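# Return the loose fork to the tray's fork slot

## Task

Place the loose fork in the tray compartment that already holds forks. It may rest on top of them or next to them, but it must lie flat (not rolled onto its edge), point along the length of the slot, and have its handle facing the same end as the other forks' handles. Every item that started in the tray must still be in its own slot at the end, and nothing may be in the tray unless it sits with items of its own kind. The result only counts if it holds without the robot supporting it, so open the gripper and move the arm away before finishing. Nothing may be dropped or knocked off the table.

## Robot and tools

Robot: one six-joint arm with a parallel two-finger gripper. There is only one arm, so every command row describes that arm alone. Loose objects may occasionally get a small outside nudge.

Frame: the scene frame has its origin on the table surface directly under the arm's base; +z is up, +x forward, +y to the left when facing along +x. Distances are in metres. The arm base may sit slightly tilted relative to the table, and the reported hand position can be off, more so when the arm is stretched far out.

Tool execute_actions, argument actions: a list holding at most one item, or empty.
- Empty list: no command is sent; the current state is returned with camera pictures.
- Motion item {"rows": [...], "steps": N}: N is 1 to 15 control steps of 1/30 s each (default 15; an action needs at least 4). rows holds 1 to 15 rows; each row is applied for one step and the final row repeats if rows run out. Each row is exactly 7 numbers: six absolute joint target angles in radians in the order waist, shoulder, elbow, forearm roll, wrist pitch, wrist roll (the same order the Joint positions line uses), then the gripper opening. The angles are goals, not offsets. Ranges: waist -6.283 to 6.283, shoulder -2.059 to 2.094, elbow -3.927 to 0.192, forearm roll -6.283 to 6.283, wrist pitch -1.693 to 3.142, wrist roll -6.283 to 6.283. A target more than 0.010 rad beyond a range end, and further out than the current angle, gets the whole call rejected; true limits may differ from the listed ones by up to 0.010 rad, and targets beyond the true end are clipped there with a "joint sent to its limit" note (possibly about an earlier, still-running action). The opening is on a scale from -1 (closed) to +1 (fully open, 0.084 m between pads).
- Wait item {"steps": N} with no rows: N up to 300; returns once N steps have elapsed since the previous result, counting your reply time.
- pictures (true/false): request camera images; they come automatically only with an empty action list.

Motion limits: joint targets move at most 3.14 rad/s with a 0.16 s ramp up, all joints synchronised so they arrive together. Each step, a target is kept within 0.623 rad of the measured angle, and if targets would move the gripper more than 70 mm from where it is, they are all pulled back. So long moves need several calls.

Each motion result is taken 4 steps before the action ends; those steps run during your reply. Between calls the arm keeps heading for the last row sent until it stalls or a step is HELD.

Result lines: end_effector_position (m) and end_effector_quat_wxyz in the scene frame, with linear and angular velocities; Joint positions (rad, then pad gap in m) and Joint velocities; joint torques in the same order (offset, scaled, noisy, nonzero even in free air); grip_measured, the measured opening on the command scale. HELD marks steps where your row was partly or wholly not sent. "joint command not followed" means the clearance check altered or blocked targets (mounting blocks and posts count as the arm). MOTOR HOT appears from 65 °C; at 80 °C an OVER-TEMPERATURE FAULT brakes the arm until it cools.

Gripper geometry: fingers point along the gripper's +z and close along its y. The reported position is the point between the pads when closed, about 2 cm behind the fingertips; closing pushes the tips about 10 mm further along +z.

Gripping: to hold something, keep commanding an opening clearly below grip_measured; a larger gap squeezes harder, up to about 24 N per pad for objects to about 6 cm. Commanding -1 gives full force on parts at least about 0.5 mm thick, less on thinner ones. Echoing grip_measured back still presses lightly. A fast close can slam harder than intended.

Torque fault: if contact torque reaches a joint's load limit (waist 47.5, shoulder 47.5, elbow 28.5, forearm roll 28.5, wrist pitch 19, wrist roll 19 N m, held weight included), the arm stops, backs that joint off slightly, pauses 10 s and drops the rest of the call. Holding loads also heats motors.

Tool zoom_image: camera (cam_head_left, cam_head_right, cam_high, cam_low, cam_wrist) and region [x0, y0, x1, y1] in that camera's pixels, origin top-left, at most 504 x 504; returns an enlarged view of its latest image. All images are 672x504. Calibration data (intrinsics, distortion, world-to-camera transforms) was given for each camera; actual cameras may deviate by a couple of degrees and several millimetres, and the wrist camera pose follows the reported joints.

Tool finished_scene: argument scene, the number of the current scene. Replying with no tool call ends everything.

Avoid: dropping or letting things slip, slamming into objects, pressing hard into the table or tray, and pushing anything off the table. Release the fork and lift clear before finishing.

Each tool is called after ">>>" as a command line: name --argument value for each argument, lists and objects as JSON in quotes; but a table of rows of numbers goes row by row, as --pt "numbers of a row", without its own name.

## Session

>>> execute_actions --actions '[]'

Scene clock: 0.00 s of 4500.00 s.
end_effector_position=(+0.7629, +0.0334, +0.2008) grip_measured=+1.00 end_effector_quat_wxyz=(+0.615, +0.208, +0.753, +0.108) end_effector_velocity=(-0.000, -0.000, -0.000) end_effector_angular_velocity=(+0.000, +0.000, -0.000)
Joint positions: [ 0.055  0.731 -1.496 -3.076  0.624  0.722  0.084]
Joint velocities: [-0.  0. -0.  0. -0.  0. -0.]
Joint torques (N m, as the arm reports them, + toward a larger angle): no reading
camera_calibration (this result's frames):
cam_wrist: T_world_to_cam=[[0.177517, 0.89073, 0.418436, -0.216044], [0.160051, -0.445659, 0.880779, -0.211328], [0.971016, -0.0893821, -0.221674, -0.563221], [0, 0, 0, 1]] pos_world=[0.619071, 0.0479143, 0.151683]

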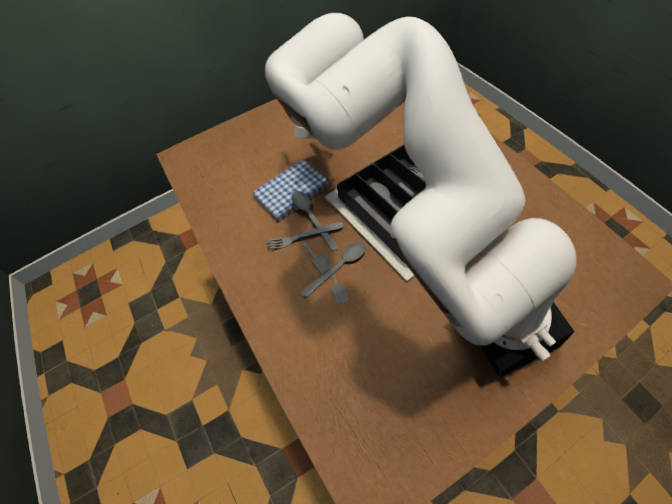

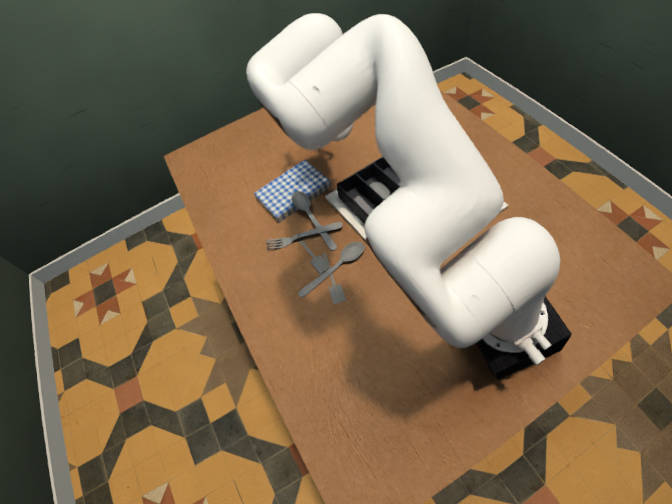

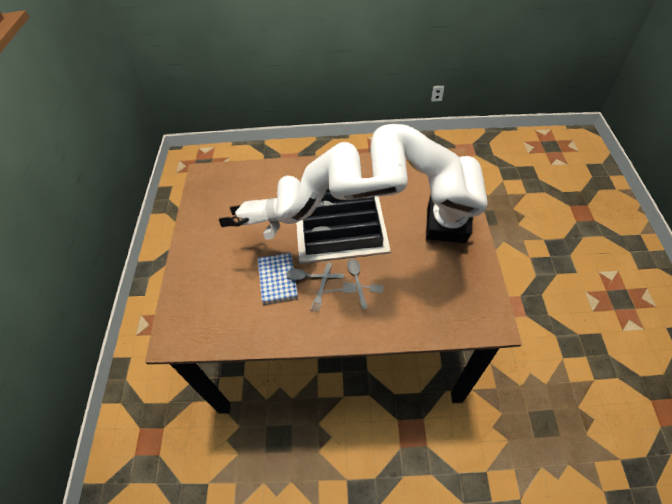

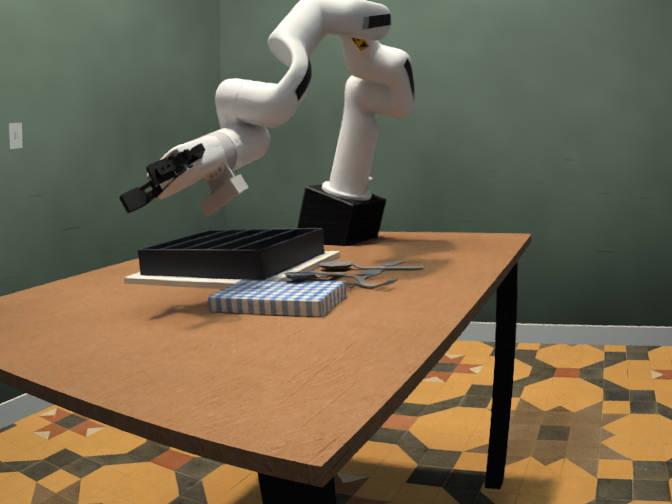

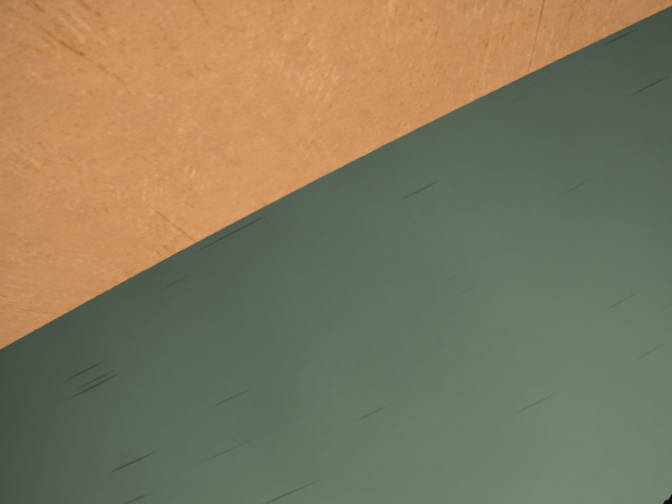

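>>> zoom_image --camera "cam_high" --region '[250,170,410,330]'

>>> zoom_image --camera "cam_head_left" --region '[240,140,440,320]'

Region (250, 170, 410, 330) of cam_high's 672x504 image, scaled by 3.150, with more detail than that image has.

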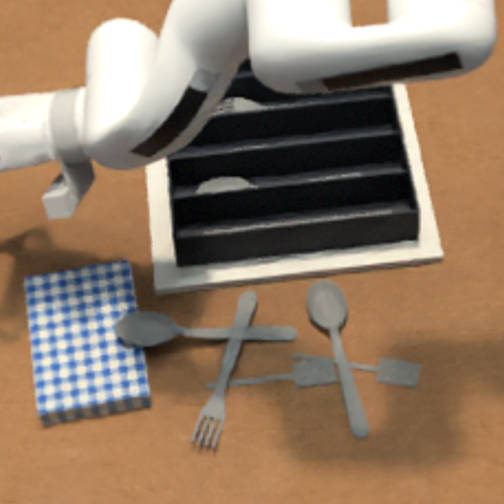

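Region (240, 140, 440, 320) of cam_head_left's 672x504 image, scaled by 2.520, with more detail than that image has; it fills the top 454 rows of this view, and the rest is white.

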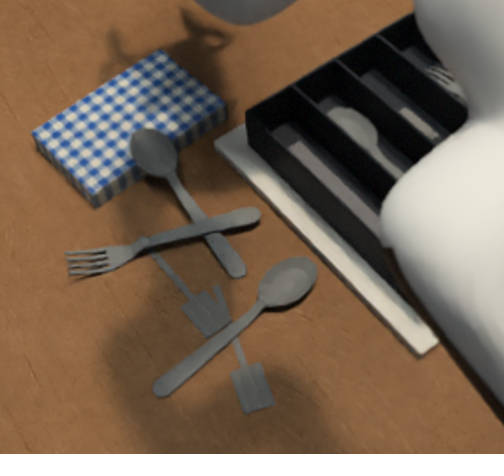

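>>> execute_actions --actions '[{"rows":[[0.3,0.25,-1.2,-1.2,0.5,-0.5,-0.2]]}]'

>>> execute_actions --actions '[{"rows":[[0.423,0.36,-0.953,0.718,0.416,-1.56,-0.2]]}]'

>>> execute_actions --actions '[{"rows":[[0.423,0.40,-0.953,0.718,0.416,-1.56,-0.2]]}]'

>>> execute_actions --actions '[{"steps":15}]' --pictures true

Scene clock: 0.87 s of 4500.00 s.
end_effector_position=(+0.7385, +0.1088, +0.2520) grip_measured=-0.21 end_effector_quat_wxyz=(+0.628, +0.200, +0.749, +0.069) end_effector_velocity=(-0.131, +0.235, +0.141) end_effector_angular_velocity=(-0.280, +0.091, -0.265)
Joint positions: [ 0.16   0.524 -1.37  -2.77   0.571  0.415  0.035]
Joint velocities: [ 0.369 -0.715  0.467  1.369 -0.193 -1.364 -0.   ]
Joint torques (N m, as the arm reports them, + toward a larger angle): [ -6.36 -30.18 -15.47  -0.26   1.13   0.28]
Steps of this call (steps 1 to 15: nothing new was sent; steps 16 to 26: the first 11 steps of this action). Readings (joint positions):
16: [0.055 0.731 -1.496 -3.076 0.624 0.722]
17: [0.056 0.729 -1.494 -3.072 0.624 0.718]
19: [0.068 0.703 -1.474 -3.035 0.615 0.679]
23: [0.124 0.597 -1.416 -2.894 0.590 0.539]
26: the state above

Scene clock: 1.37 s of 4500.00 s.
end_effector_position=(+0.6420, +0.1643, +0.1943) grip_measured=-0.21 end_effector_quat_wxyz=(+0.527, +0.214, +0.820, -0.059) end_effector_velocity=(-0.240, +0.036, -0.259) end_effector_angular_velocity=(-0.272, +0.912, -0.240)
Joint positions: [ 0.312  0.368 -1.144 -2.108  0.485 -0.247  0.035]
Joint velocities: [ 0.26  -0.032  0.428  1.264 -0.16  -1.255 -0.   ]
Joint torques (N m, as the arm reports them, + toward a larger angle): [ -4.49 -26.11 -12.6   -0.77   0.69  -0.05]
Steps of this call (steps 1 to 4: the last 4 steps of your previous action; steps 5 to 15: the first 11 steps of this action). Readings (joint positions):
5: [0.221 0.405 -1.296 -2.493 0.540 0.139]
6: [0.233 0.384 -1.282 -2.428 0.534 0.074]
8: [0.255 0.362 -1.253 -2.321 0.522 -0.032]
12: [0.288 0.371 -1.185 -2.221 0.500 -0.134]
15: the state above

Scene clock: 1.87 s of 4500.00 s.
end_effector_position=(+0.5167, +0.1633, +0.0783) grip_measured=-0.22 end_effector_quat_wxyz=(+0.274, +0.211, +0.917, -0.199) end_effector_velocity=(-0.184, -0.001, -0.134) end_effector_angular_velocity=(+0.172, +1.170, -0.410)
Joint positions: [ 0.412  0.394 -0.972 -1.15   0.423 -1.2    0.035]
Joint velocities: [ 0.097  0.061  0.165  2.593 -0.059 -2.37  -0.   ]
Joint torques (N m, as the arm reports them, + toward a larger angle): [ -5.49 -28.24 -13.47  -0.42  -0.49   0.58]
Steps of this call (steps 1 to 4: the last 4 steps of your previous action; steps 5 to 15: the first 11 steps of this action). Readings (joint positions):
5: [0.354 0.366 -1.071 -1.867 0.459 -0.487]
6: [0.362 0.366 -1.058 -1.811 0.454 -0.543]
8: [0.376 0.369 -1.035 -1.693 0.445 -0.662]
12: [0.399 0.385 -0.994 -1.406 0.431 -0.949]
15: the state above

Scene clock: 2.37 s of 4500.00 s.
end_effector_position=(+0.4768, +0.1857, +0.0525) grip_measured=-0.21 end_effector_quat_wxyz=(+0.083, +0.613, +0.783, -0.066) end_effector_velocity=(-0.023, +0.078, -0.019) end_effector_angular_velocity=(+1.126, -0.206, -2.284)
Joint positions: [ 0.423  0.4   -0.953  0.149  0.416 -1.556  0.035]
Joint velocities: [ 0.002  0.002  0.003  2.589  0.    -0.036  0.   ]
Joint torques (N m, as the arm reports them, + toward a larger angle): [ -4.08 -25.28 -10.84  -0.96  -0.94   0.49]
Kept back: nothing.
Steps of this call (steps 1 to 4: the last 4 steps of your previous action; steps 5 to 15: the robot went on to your last target). Readings (joint positions):
1: [0.415 0.395 -0.967 -1.063 0.421 -1.275]
2: [0.417 0.397 -0.963 -0.976 0.420 -1.341]
4: [0.420 0.398 -0.959 -0.803 0.418 -1.437]
8: [0.422 0.399 -0.955 -0.457 0.417 -1.525]
15: the state above
camera_calibration (this result's frames):
cam_wrist: T_world_to_cam=[[0.970218, 0.242222, 0.00221132, -0.474602], [0.236517, -0.949258, 0.207292, 0.125303], [0.0523098, -0.200595, -0.978277, 0.193734], [0, 0, 0, 1]] pos_world=[0.420697, 0.272767, 0.164601]

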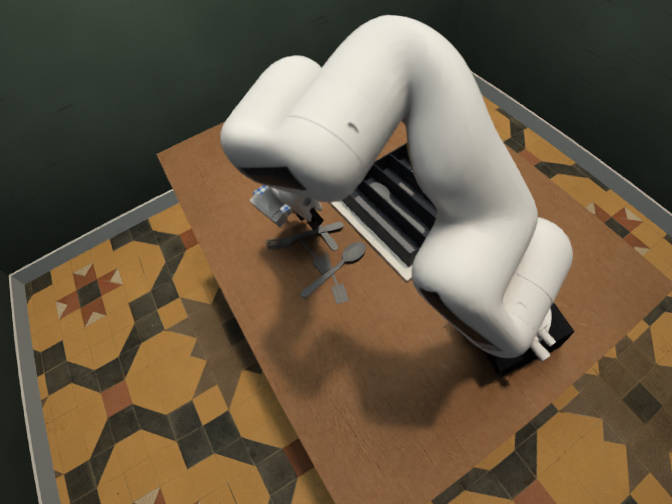

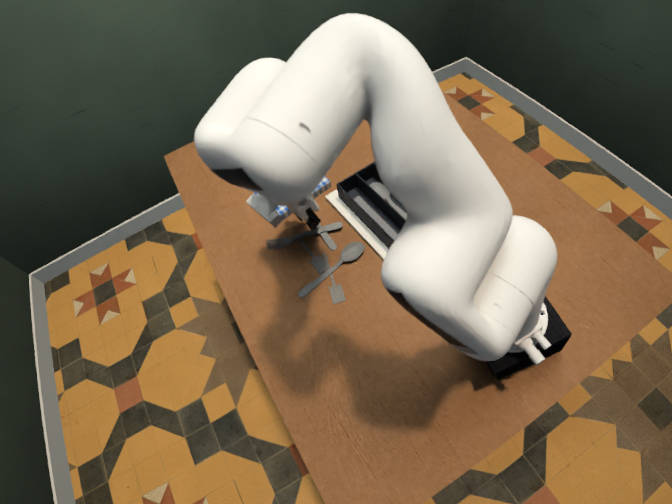

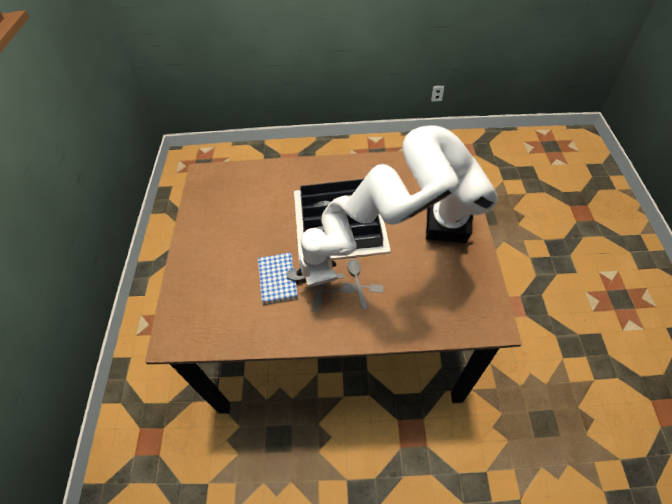

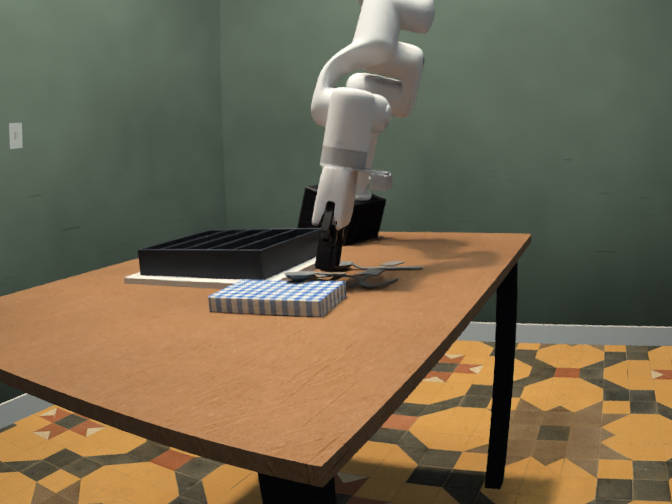

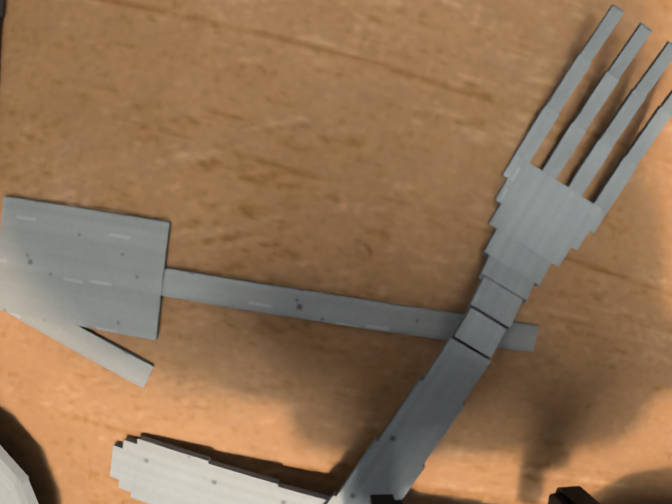

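>>> execute_actions --actions '[{"rows":[[0.423,0.39,-0.953,0.718,0.416,-1.56,-0.2]]}]' --pictures true

Scene clock: 2.80 s of 4500.00 s.
end_effector_position=(+0.4789, +0.2056, +0.0549) grip_measured=-0.21 end_effector_quat_wxyz=(+0.010, +0.791, +0.611, +0.028) end_effector_velocity=(-0.000, +0.004, +0.000) end_effector_angular_velocity=(+0.054, -0.008, -0.108)
Joint positions: [ 0.423  0.39  -0.953  0.705  0.416 -1.56   0.035]
Joint velocities: [ 0.001 -0.003  0.004  0.122  0.002 -0.001 -0.   ]
Joint torques (N m, as the arm reports them, + toward a larger angle): [ -4.26 -25.6  -11.02  -0.9   -1.22   0.41]
Steps of this call (steps 1 to 2: the robot went on to your last target; steps 3 to 13: the first 11 steps of this action). Readings (joint positions):
3: [0.423 0.400 -0.953 0.403 0.416 -1.559]
4: [0.423 0.400 -0.953 0.477 0.416 -1.559]
6: [0.423 0.398 -0.952 0.591 0.416 -1.559]
10: [0.423 0.391 -0.953 0.684 0.416 -1.560]
13: the state above
camera_calibration (this result's frames):
cam_wrist: T_world_to_cam=[[0.966183, -0.252231, 0.0535789, -0.380698], [-0.25053, -0.967421, -0.0364987, 0.393589], [0.0610394, 0.0218413, -0.997896, 0.15115], [0, 0, 0, 1]] pos_world=[0.457204, 0.281441, 0.185595]

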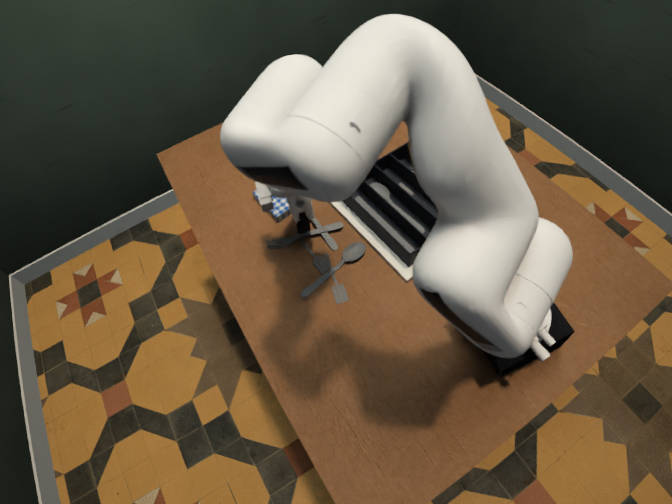

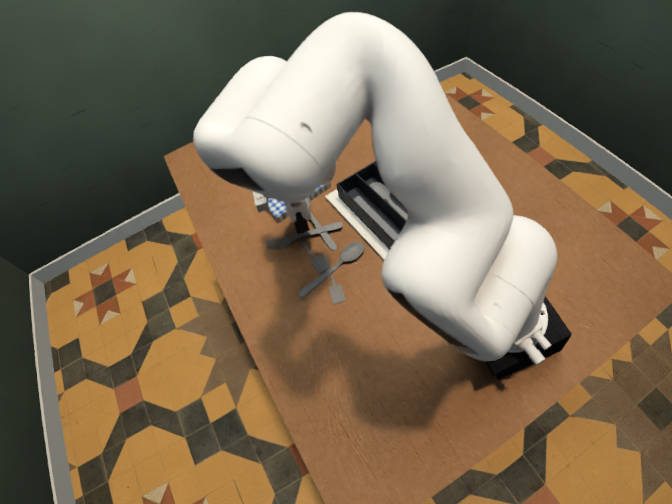

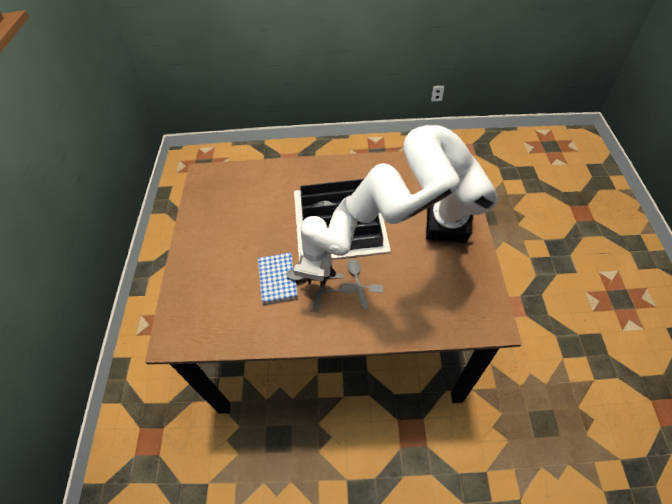

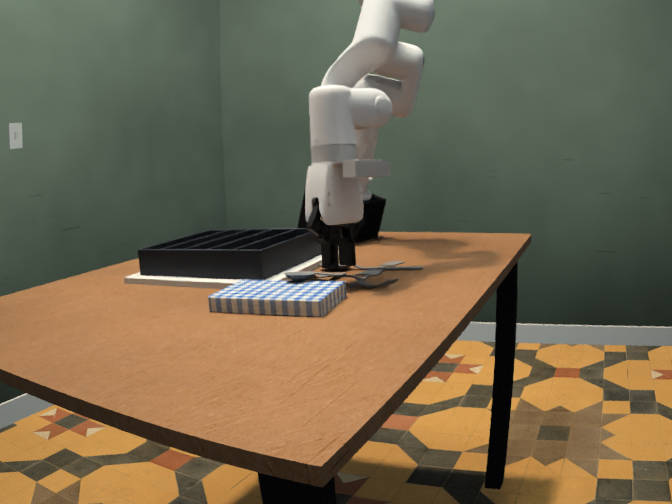

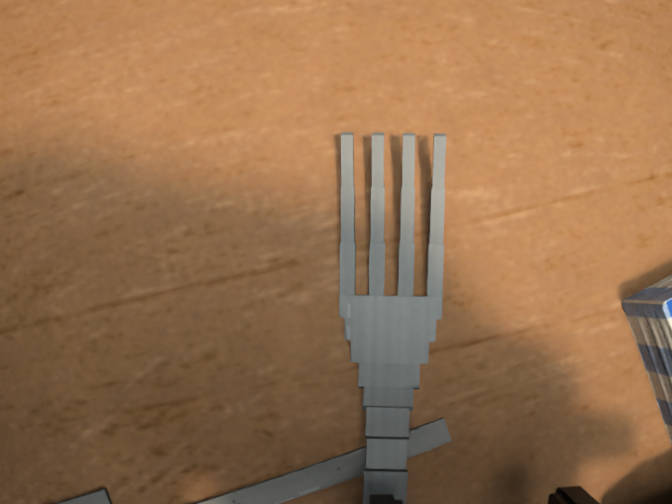

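>>> execute_actions --actions '[{"rows":[[0.423,0.385,-0.91,0.718,0.45,-1.56,-0.1],[0.423,0.385,-0.91,0.718,0.45,-1.56,-0.1],[0.423,0.385,-0.91,0.718,0.45,-1.56,-0.1],[0.423,0.385,-0.91,0.718,0.45,-1.56,-0.1],[0.423,0.385,-0.91,0.718,0.45,-1.56,-0.1],[0.423,0.385,-0.91,0.718,0.45,-1.56,-0.1],[0.423,0.385,-0.91,0.718,0.45,-1.56,-0.1],[0.423,0.456,-0.953,0.718,0.416,-1.56,-0.1]]}]'

>>> execute_actions --actions '[{"rows":[[0.423,0.456,-0.953,0.718,0.416,-1.56,-0.1]],"steps":8}]' --pictures true

Scene clock: 3.37 s of 4500.00 s.
end_effector_position=(+0.4580, +0.1956, +0.0381) grip_measured=-0.11 end_effector_quat_wxyz=(-0.005, +0.799, +0.602, +0.004) end_effector_velocity=(+0.044, -0.049, -0.112) end_effector_angular_velocity=(-0.114, -0.008, -0.052)
Joint positions: [ 0.423  0.412 -0.93   0.718  0.435 -1.56   0.039]
Joint velocities: [-0.002  0.419 -0.238  0.    -0.174 -0.     0.   ]
Joint torques (N m, as the arm reports them, + toward a larger angle): [ -3.72 -24.58  -9.21  -0.79  -0.87   0.25]
Steps of this call (steps 1 to 4: the last 4 steps of your previous action; steps 5 to 6: the robot went on to your last target; steps 7 to 17: the first 11 steps of this action). Readings (joint positions):
7: [0.423 0.390 -0.953 0.716 0.416 -1.560]
8: [0.423 0.389 -0.950 0.717 0.419 -1.560]
10: [0.423 0.387 -0.935 0.717 0.431 -1.560]
14: [0.423 0.387 -0.915 0.718 0.445 -1.560]
17: the state above

Scene clock: 3.63 s of 4500.00 s.
end_effector_position=(+0.4608, +0.1899, +0.0261) grip_measured=-0.11 end_effector_quat_wxyz=(-0.000, +0.800, +0.599, -0.000) end_effector_velocity=(+0.010, +0.000, -0.002) end_effector_angular_velocity=(-0.002, -0.018, +0.000)
Joint positions: [ 0.423  0.454 -0.951  0.718  0.417 -1.56   0.039]
Joint velocities: [-0.001  0.019 -0.024 -0.    -0.015  0.    -0.   ]
Joint torques (N m, as the arm reports them, + toward a larger angle): [ -3.98 -25.75 -10.76  -1.19  -1.23   0.46]
Steps of this call (steps 1 to 4: the last 4 steps of your previous action; steps 5 to 8: the first 4 steps of this action). Readings (joint positions):
5: [0.423 0.449 -0.948 0.718 0.420 -1.560]
6: [0.423 0.451 -0.949 0.718 0.419 -1.560]
8: the state above
camera_calibration (this result's frames):
cam_wrist: T_world_to_cam=[[0.959937, -0.280203, 0.0026447, -0.356109], [-0.280194, -0.959938, -0.00320753, 0.384154], [0.0034375, 0.002338, -0.999991, 0.154157], [0, 0, 0, 1]] pos_world=[0.44895, 0.268621, 0.15633]

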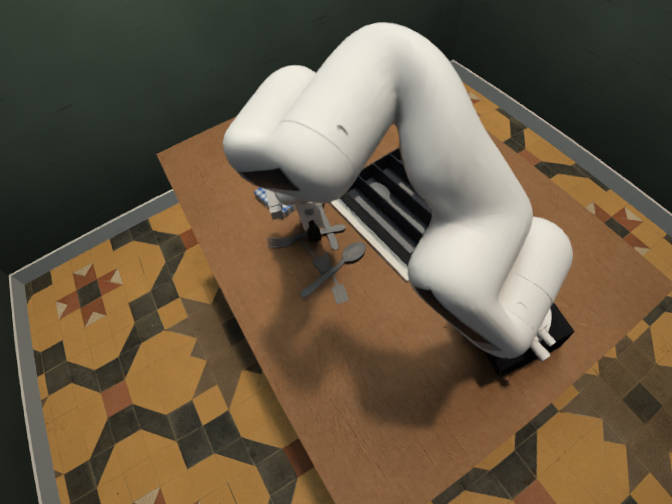

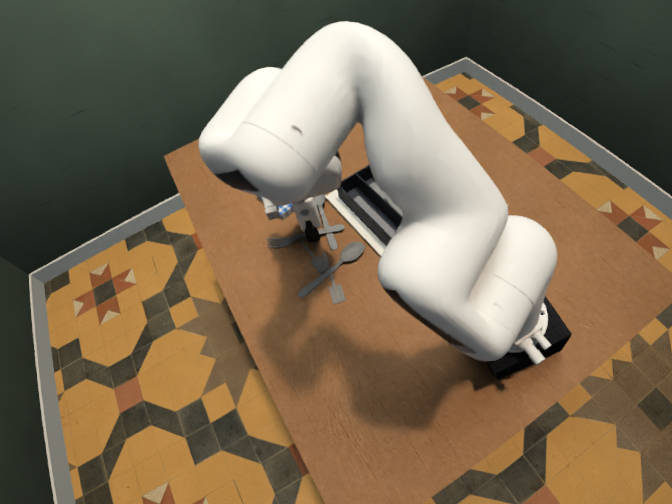

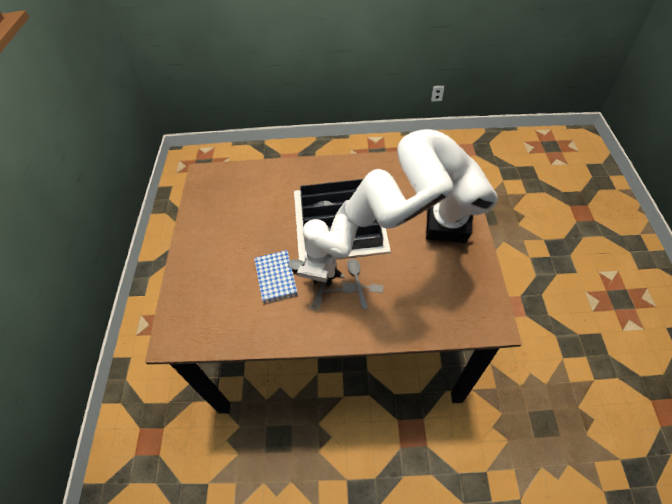

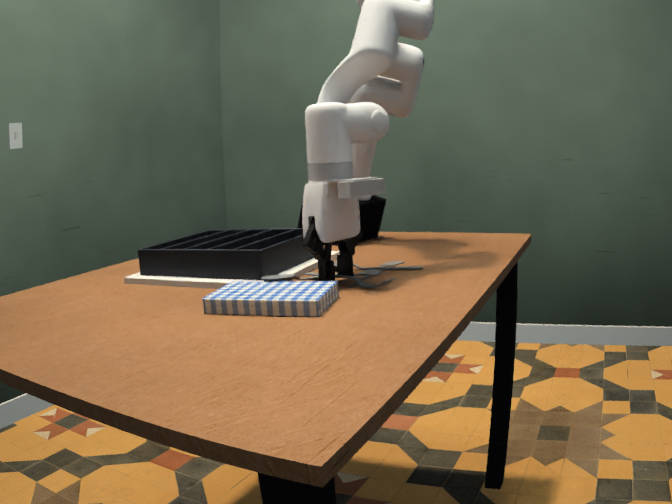

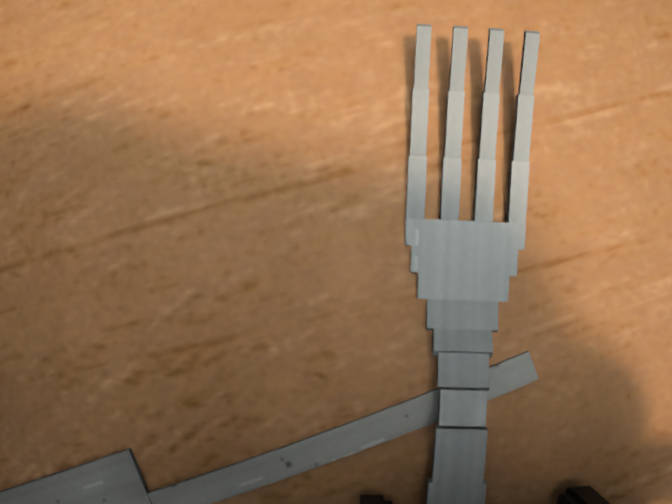

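>>> execute_actions --actions '[{"rows":[[0.423,0.462,-0.953,0.718,0.416,-1.56,-0.5],[0.423,0.462,-0.953,0.718,0.416,-1.56,-0.5],[0.423,0.462,-0.953,0.718,0.416,-1.56,-0.5],[0.423,0.462,-0.953,0.718,0.416,-1.56,-0.8],[0.423,0.462,-0.953,0.718,0.416,-1.56,-1]]}]'

>>> execute_actions --actions '[{"rows":[[0.423,0.22,-0.953,0.718,0.416,-1.56,-1]]}]'

>>> execute_actions --actions '[{"rows":[[-0.263,0.3,-0.846,0.743,0.471,-1.0,-1]]}]'

>>> execute_actions --actions '[{"steps":15}]' --pictures true

Scene clock: 4.13 s of 4500.00 s.
end_effector_position=(+0.4600, +0.1884, +0.0233) grip_measured=-0.70 end_effector_quat_wxyz=(-0.001, +0.801, +0.599, -0.003) end_effector_velocity=(-0.000, -0.001, -0.001) end_effector_angular_velocity=(-0.001, +0.001, -0.001)
Joint positions: [ 0.423  0.462 -0.953  0.718  0.416 -1.56   0.013]
Joint velocities: [-0.     0.003 -0.001 -0.    -0.001 -0.     0.   ]
Joint torques (N m, as the arm reports them, + toward a larger angle): [ -4.57 -25.61  -9.86  -1.01  -0.54   0.38]
Steps of this call (steps 1 to 4: the last 4 steps of your previous action; steps 5 to 15: the first 11 steps of this action). Readings (joint positions):
5: [0.423 0.455 -0.953 0.718 0.416 -1.560]
6: [0.423 0.456 -0.953 0.718 0.416 -1.560]
8: [0.423 0.459 -0.953 0.718 0.416 -1.560]
12: [0.423 0.461 -0.953 0.718 0.416 -1.560]
15: the state above

Scene clock: 4.63 s of 4500.00 s.
end_effector_position=(+0.5060, +0.2344, +0.1118) grip_measured=-0.70 end_effector_quat_wxyz=(+0.022, +0.782, +0.617, +0.087) end_effector_velocity=(+0.110, +0.125, +0.267) end_effector_angular_velocity=(+0.203, -0.490, +0.143)
Joint positions: [ 0.423  0.272 -0.954  0.718  0.416 -1.56   0.013]
Joint velocities: [-0.001 -0.531 -0.014 -0.    -0.006  0.    -0.   ]
Joint torques (N m, as the arm reports them, + toward a larger angle): [ -4.68 -19.97 -11.72  -0.83  -1.51   0.09]
Steps of this call (steps 1 to 4: the last 4 steps of your previous action; steps 5 to 15: the first 11 steps of this action). Readings (joint positions):
5: [0.423 0.462 -0.953 0.718 0.416 -1.560]
6: [0.423 0.459 -0.952 0.718 0.416 -1.560]
8: [0.423 0.430 -0.948 0.718 0.417 -1.560]
12: [0.423 0.334 -0.955 0.718 0.416 -1.560]
15: the state above

Scene clock: 5.13 s of 4500.00 s.
end_effector_position=(+0.5262, +0.1341, +0.1383) grip_measured=-0.70 end_effector_quat_wxyz=(+0.035, +0.880, +0.464, +0.099) end_effector_velocity=(+0.012, -0.373, +0.031) end_effector_angular_velocity=(+0.076, +0.010, -1.262)
Joint positions: [ 0.223  0.251 -0.92   0.726  0.433 -1.392  0.013]
Joint velocities: [-0.693  0.07   0.103  0.025  0.054  0.552 -0.   ]
Joint torques (N m, as the arm reports them, + toward a larger angle): [ -4.78 -25.06 -13.26  -0.88  -1.58   0.14]
Steps of this call (steps 1 to 4: the last 4 steps of your previous action; steps 5 to 15: the first 11 steps of this action). Readings (joint positions):
5: [0.423 0.229 -0.953 0.718 0.416 -1.560]
6: [0.420 0.228 -0.952 0.718 0.417 -1.556]
8: [0.389 0.232 -0.947 0.719 0.420 -1.525]
12: [0.292 0.244 -0.930 0.723 0.427 -1.447]
15: the state above

Scene clock: 5.63 s of 4500.00 s.
end_effector_position=(+0.4985, -0.0473, +0.1553) grip_measured=-0.70 end_effector_quat_wxyz=(+0.039, +0.982, +0.155, +0.099) end_effector_velocity=(-0.121, -0.345, +0.035) end_effector_angular_velocity=(+0.162, -0.050, -1.340)
Joint positions: [-0.132  0.287 -0.866  0.738  0.461 -1.106  0.013]
Joint velocities: [-0.731  0.073  0.111  0.026  0.057  0.587  0.   ]
Joint torques (N m, as the arm reports them, + toward a larger angle): [ -5.46 -23.05 -13.35  -1.18  -1.36   0.33]
Kept back: nothing.
Steps of this call (steps 1 to 4: the last 4 steps of your previous action; steps 5 to 15: the robot went on to your last target). Readings (joint positions):
1: [0.200 0.254 -0.916 0.726 0.435 -1.373]
2: [0.177 0.256 -0.913 0.727 0.436 -1.354]
4: [0.130 0.261 -0.906 0.729 0.440 -1.317]
8: [0.036 0.270 -0.891 0.732 0.447 -1.241]
15: the state above
camera_calibration (this result's frames):
cam_wrist: T_world_to_cam=[[0.29645, -0.948503, 0.111625, -0.176878], [-0.931475, -0.312959, -0.185503, 0.551028], [0.210884, -0.0489834, -0.976283, 0.174247], [0, 0, 0, 1]] pos_world=[0.528959, 0.0132146, 0.292076]

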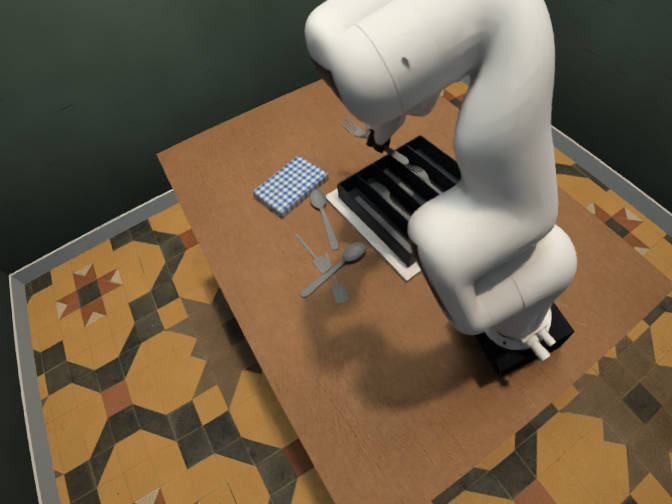

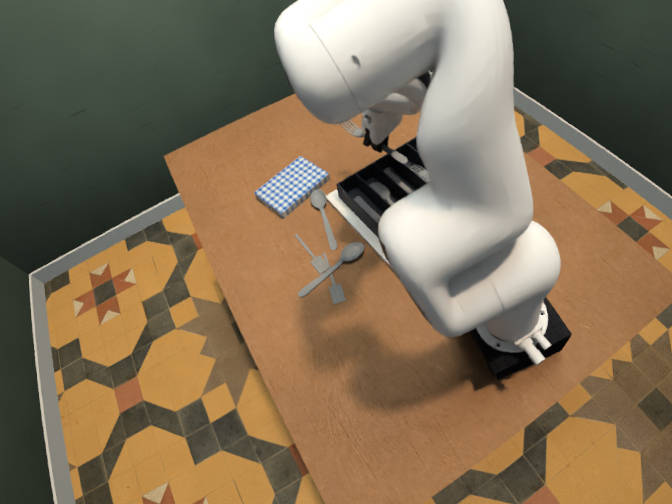

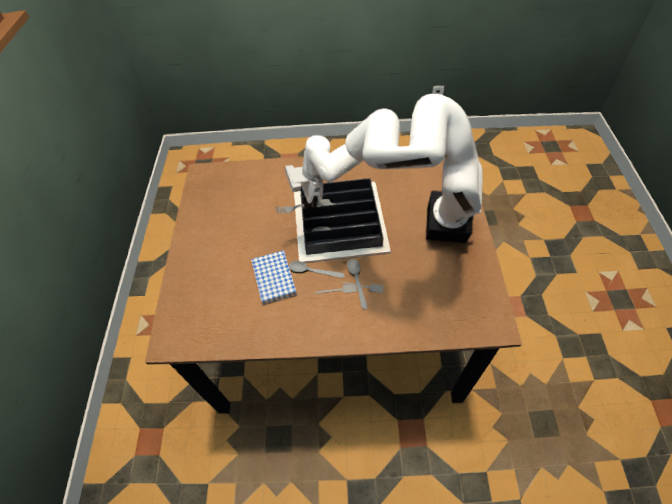

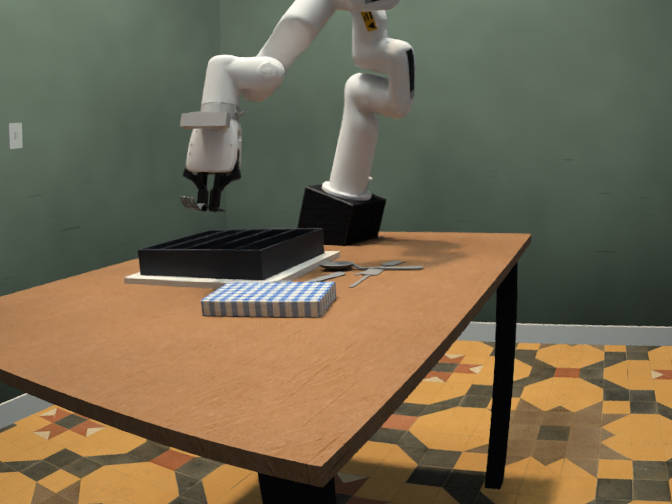

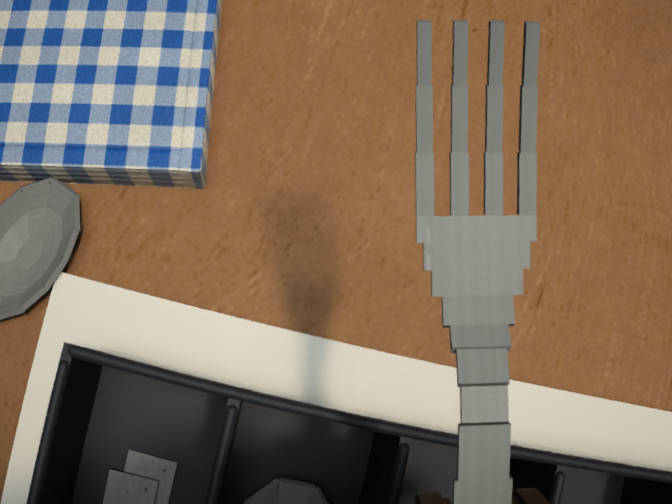

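>>> execute_actions --actions '[{"rows":[[-0.396,0.42,-0.915,0.70,0.49,-1.19,-1]]}]'

>>> execute_actions --actions '[{"rows":[[-0.396,0.5,-0.915,0.70,0.49,-1.19,-1]],"steps":12}]' --pictures true

Scene clock: 6.37 s of 4500.00 s.
end_effector_position=(+0.4526, -0.1695, +0.1464) grip_measured=-0.70 end_effector_quat_wxyz=(+0.044, +0.993, +0.071, +0.080) end_effector_velocity=(-0.003, -0.048, +0.002) end_effector_angular_velocity=(-0.032, +0.009, +0.105)
Joint positions: [-0.386  0.412 -0.908  0.704  0.488 -1.174  0.013]
Joint velocities: [-0.091  0.076 -0.077 -0.037  0.017 -0.163 -0.   ]
Joint torques (N m, as the arm reports them, + toward a larger angle): [ -3.32 -26.11 -13.45  -1.2   -1.61   0.56]
Steps of this call (steps 1 to 11: the robot went on to your last target; steps 12 to 22: the first 11 steps of this action). Readings (joint positions):
12: [-0.259 0.300 -0.847 0.743 0.471 -1.003]
13: [-0.262 0.301 -0.848 0.742 0.472 -1.006]
15: [-0.286 0.323 -0.863 0.733 0.476 -1.044]
19: [-0.367 0.395 -0.898 0.710 0.485 -1.146]
22: the state above

Scene clock: 6.77 s of 4500.00 s.
end_effector_position=(+0.4297, -0.1755, +0.1118) grip_measured=-0.70 end_effector_quat_wxyz=(+0.027, +0.996, +0.065, +0.048) end_effector_velocity=(-0.034, -0.005, -0.055) end_effector_angular_velocity=(+0.046, +0.099, -0.035)
Joint positions: [-0.395  0.49  -0.911  0.7    0.491 -1.19   0.013]
Joint velocities: [-0.003  0.129 -0.012 -0.001 -0.003 -0.003  0.   ]
Joint torques (N m, as the arm reports them, + toward a larger angle): [ -5.89 -29.77 -15.53  -0.91  -1.62   0.37]
Steps of this call (steps 1 to 4: the last 4 steps of your previous action; steps 5 to 12: the first 8 steps of this action). Readings (joint positions):
5: [-0.393 0.418 -0.914 0.701 0.490 -1.187]
6: [-0.394 0.421 -0.915 0.701 0.490 -1.188]
8: [-0.395 0.446 -0.918 0.700 0.489 -1.189]
12: the state above
camera_calibration (this result's frames):
cam_wrist: T_world_to_cam=[[0.12797, -0.989681, 0.0644531, -0.202743], [-0.986365, -0.133784, -0.0958481, 0.483756], [0.103482, -0.0513086, -0.993307, 0.187663], [0, 0, 0, 1]] pos_world=[0.483685, -0.126304, 0.245842]

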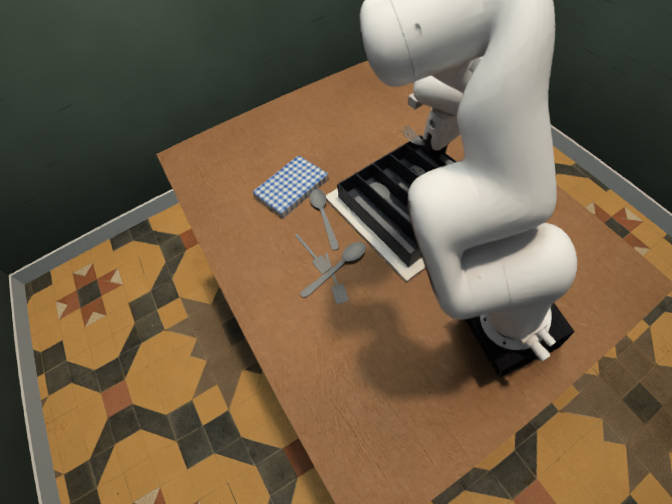

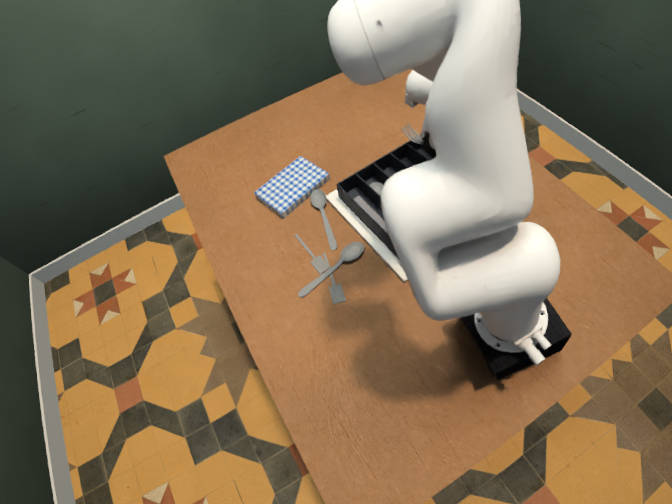

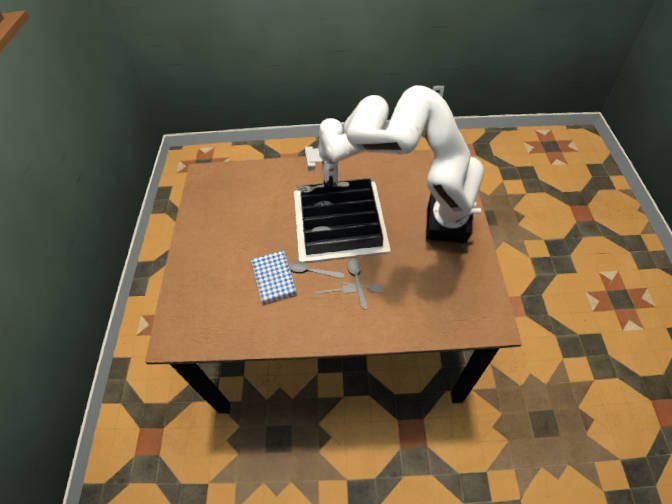

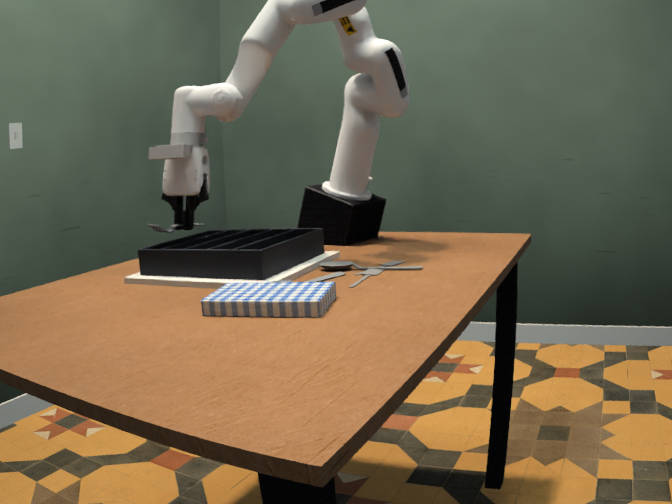

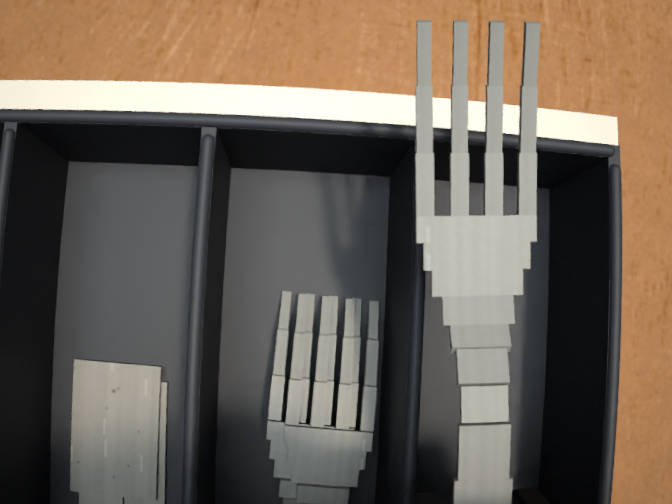

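>>> execute_actions --actions '[{"rows":[[-0.307,0.44,-0.869,0.729,0.477,-1.15,-1]],"steps":12}]'

>>> execute_actions --actions '[{"rows":[[-0.307,0.5,-0.869,0.729,0.477,-1.15,-1]],"steps":12}]' --pictures true

Scene clock: 7.20 s of 4500.00 s.
end_effector_position=(+0.4387, -0.1409, +0.1108) grip_measured=-0.70 end_effector_quat_wxyz=(+0.025, +0.996, +0.076, +0.049) end_effector_velocity=(+0.012, +0.066, +0.002) end_effector_angular_velocity=(+0.005, -0.009, +0.025)
Joint positions: [-0.32   0.448 -0.878  0.724  0.48  -1.157  0.013]
Joint velocities: [ 0.14  -0.096  0.08   0.05  -0.026  0.069  0.   ]
Joint torques (N m, as the arm reports them, + toward a larger angle): [ -7.64 -22.41 -12.33  -0.8   -1.36   0.04]
Steps of this call (steps 1 to 4: the last 4 steps of your previous action; step 5: the robot went on to your last target; steps 6 to 13: the first 8 steps of this action). Readings (joint positions):
6: [-0.396 0.498 -0.916 0.700 0.490 -1.190]
7: [-0.393 0.496 -0.914 0.701 0.489 -1.188]
9: [-0.366 0.479 -0.898 0.711 0.485 -1.175]
13: the state above

Scene clock: 7.60 s of 4500.00 s.
end_effector_position=(+0.4208, -0.1367, +0.0861) grip_measured=-0.70 end_effector_quat_wxyz=(+0.014, +0.997, +0.067, +0.025) end_effector_velocity=(-0.019, -0.003, -0.032) end_effector_angular_velocity=(+0.020, +0.061, -0.020)
Joint positions: [-0.308  0.493 -0.867  0.729  0.478 -1.15   0.013]
Joint velocities: [ 0.004  0.082 -0.012  0.001 -0.005  0.001  0.   ]
Joint torques (N m, as the arm reports them, + toward a larger angle): [ -5.76 -27.16 -13.4   -0.96  -1.26   0.22]
Steps of this call (steps 1 to 4: the last 4 steps of your previous action; steps 5 to 12: the first 8 steps of this action). Readings (joint positions):
5: [-0.310 0.442 -0.870 0.728 0.477 -1.151]
6: [-0.309 0.444 -0.871 0.728 0.477 -1.151]
8: [-0.308 0.464 -0.872 0.729 0.476 -1.150]
12: the state above
camera_calibration (this result's frames):
cam_wrist: T_world_to_cam=[[0.13435, -0.990334, 0.034469, -0.161767], [-0.989401, -0.135995, -0.0509078, 0.474856], [0.0551033, -0.0272642, -0.998108, 0.189102], [0, 0, 0, 1]] pos_world=[0.481136, -0.0904691, 0.218494]

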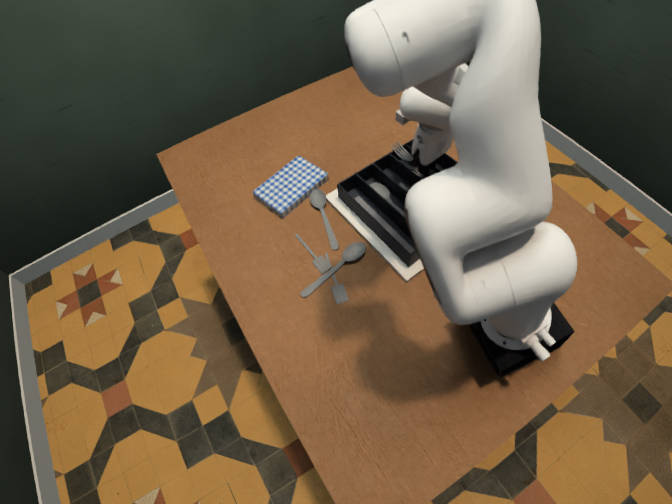

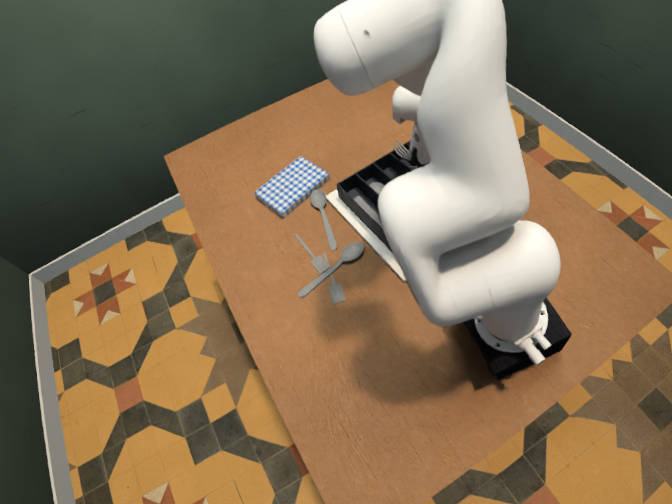

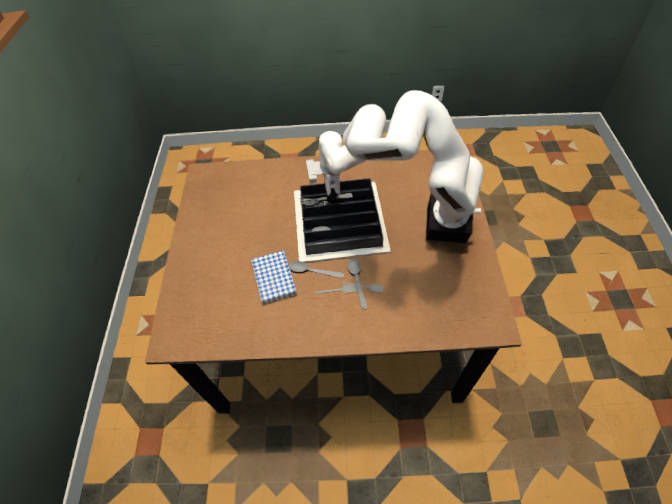

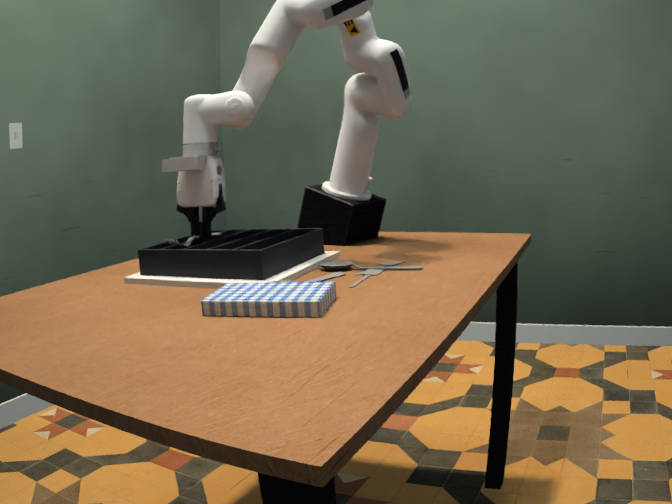

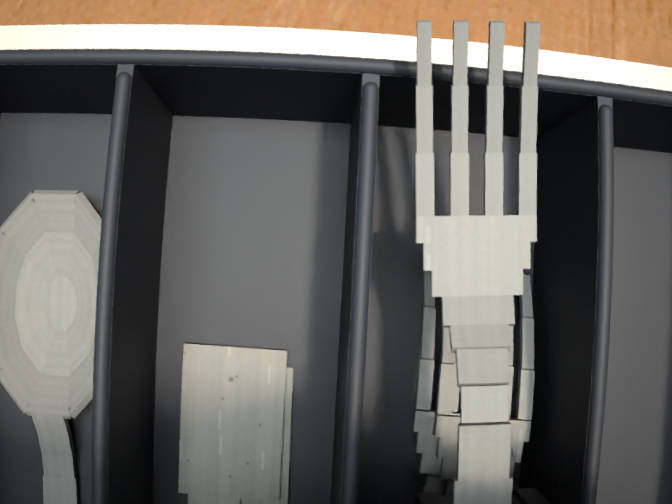

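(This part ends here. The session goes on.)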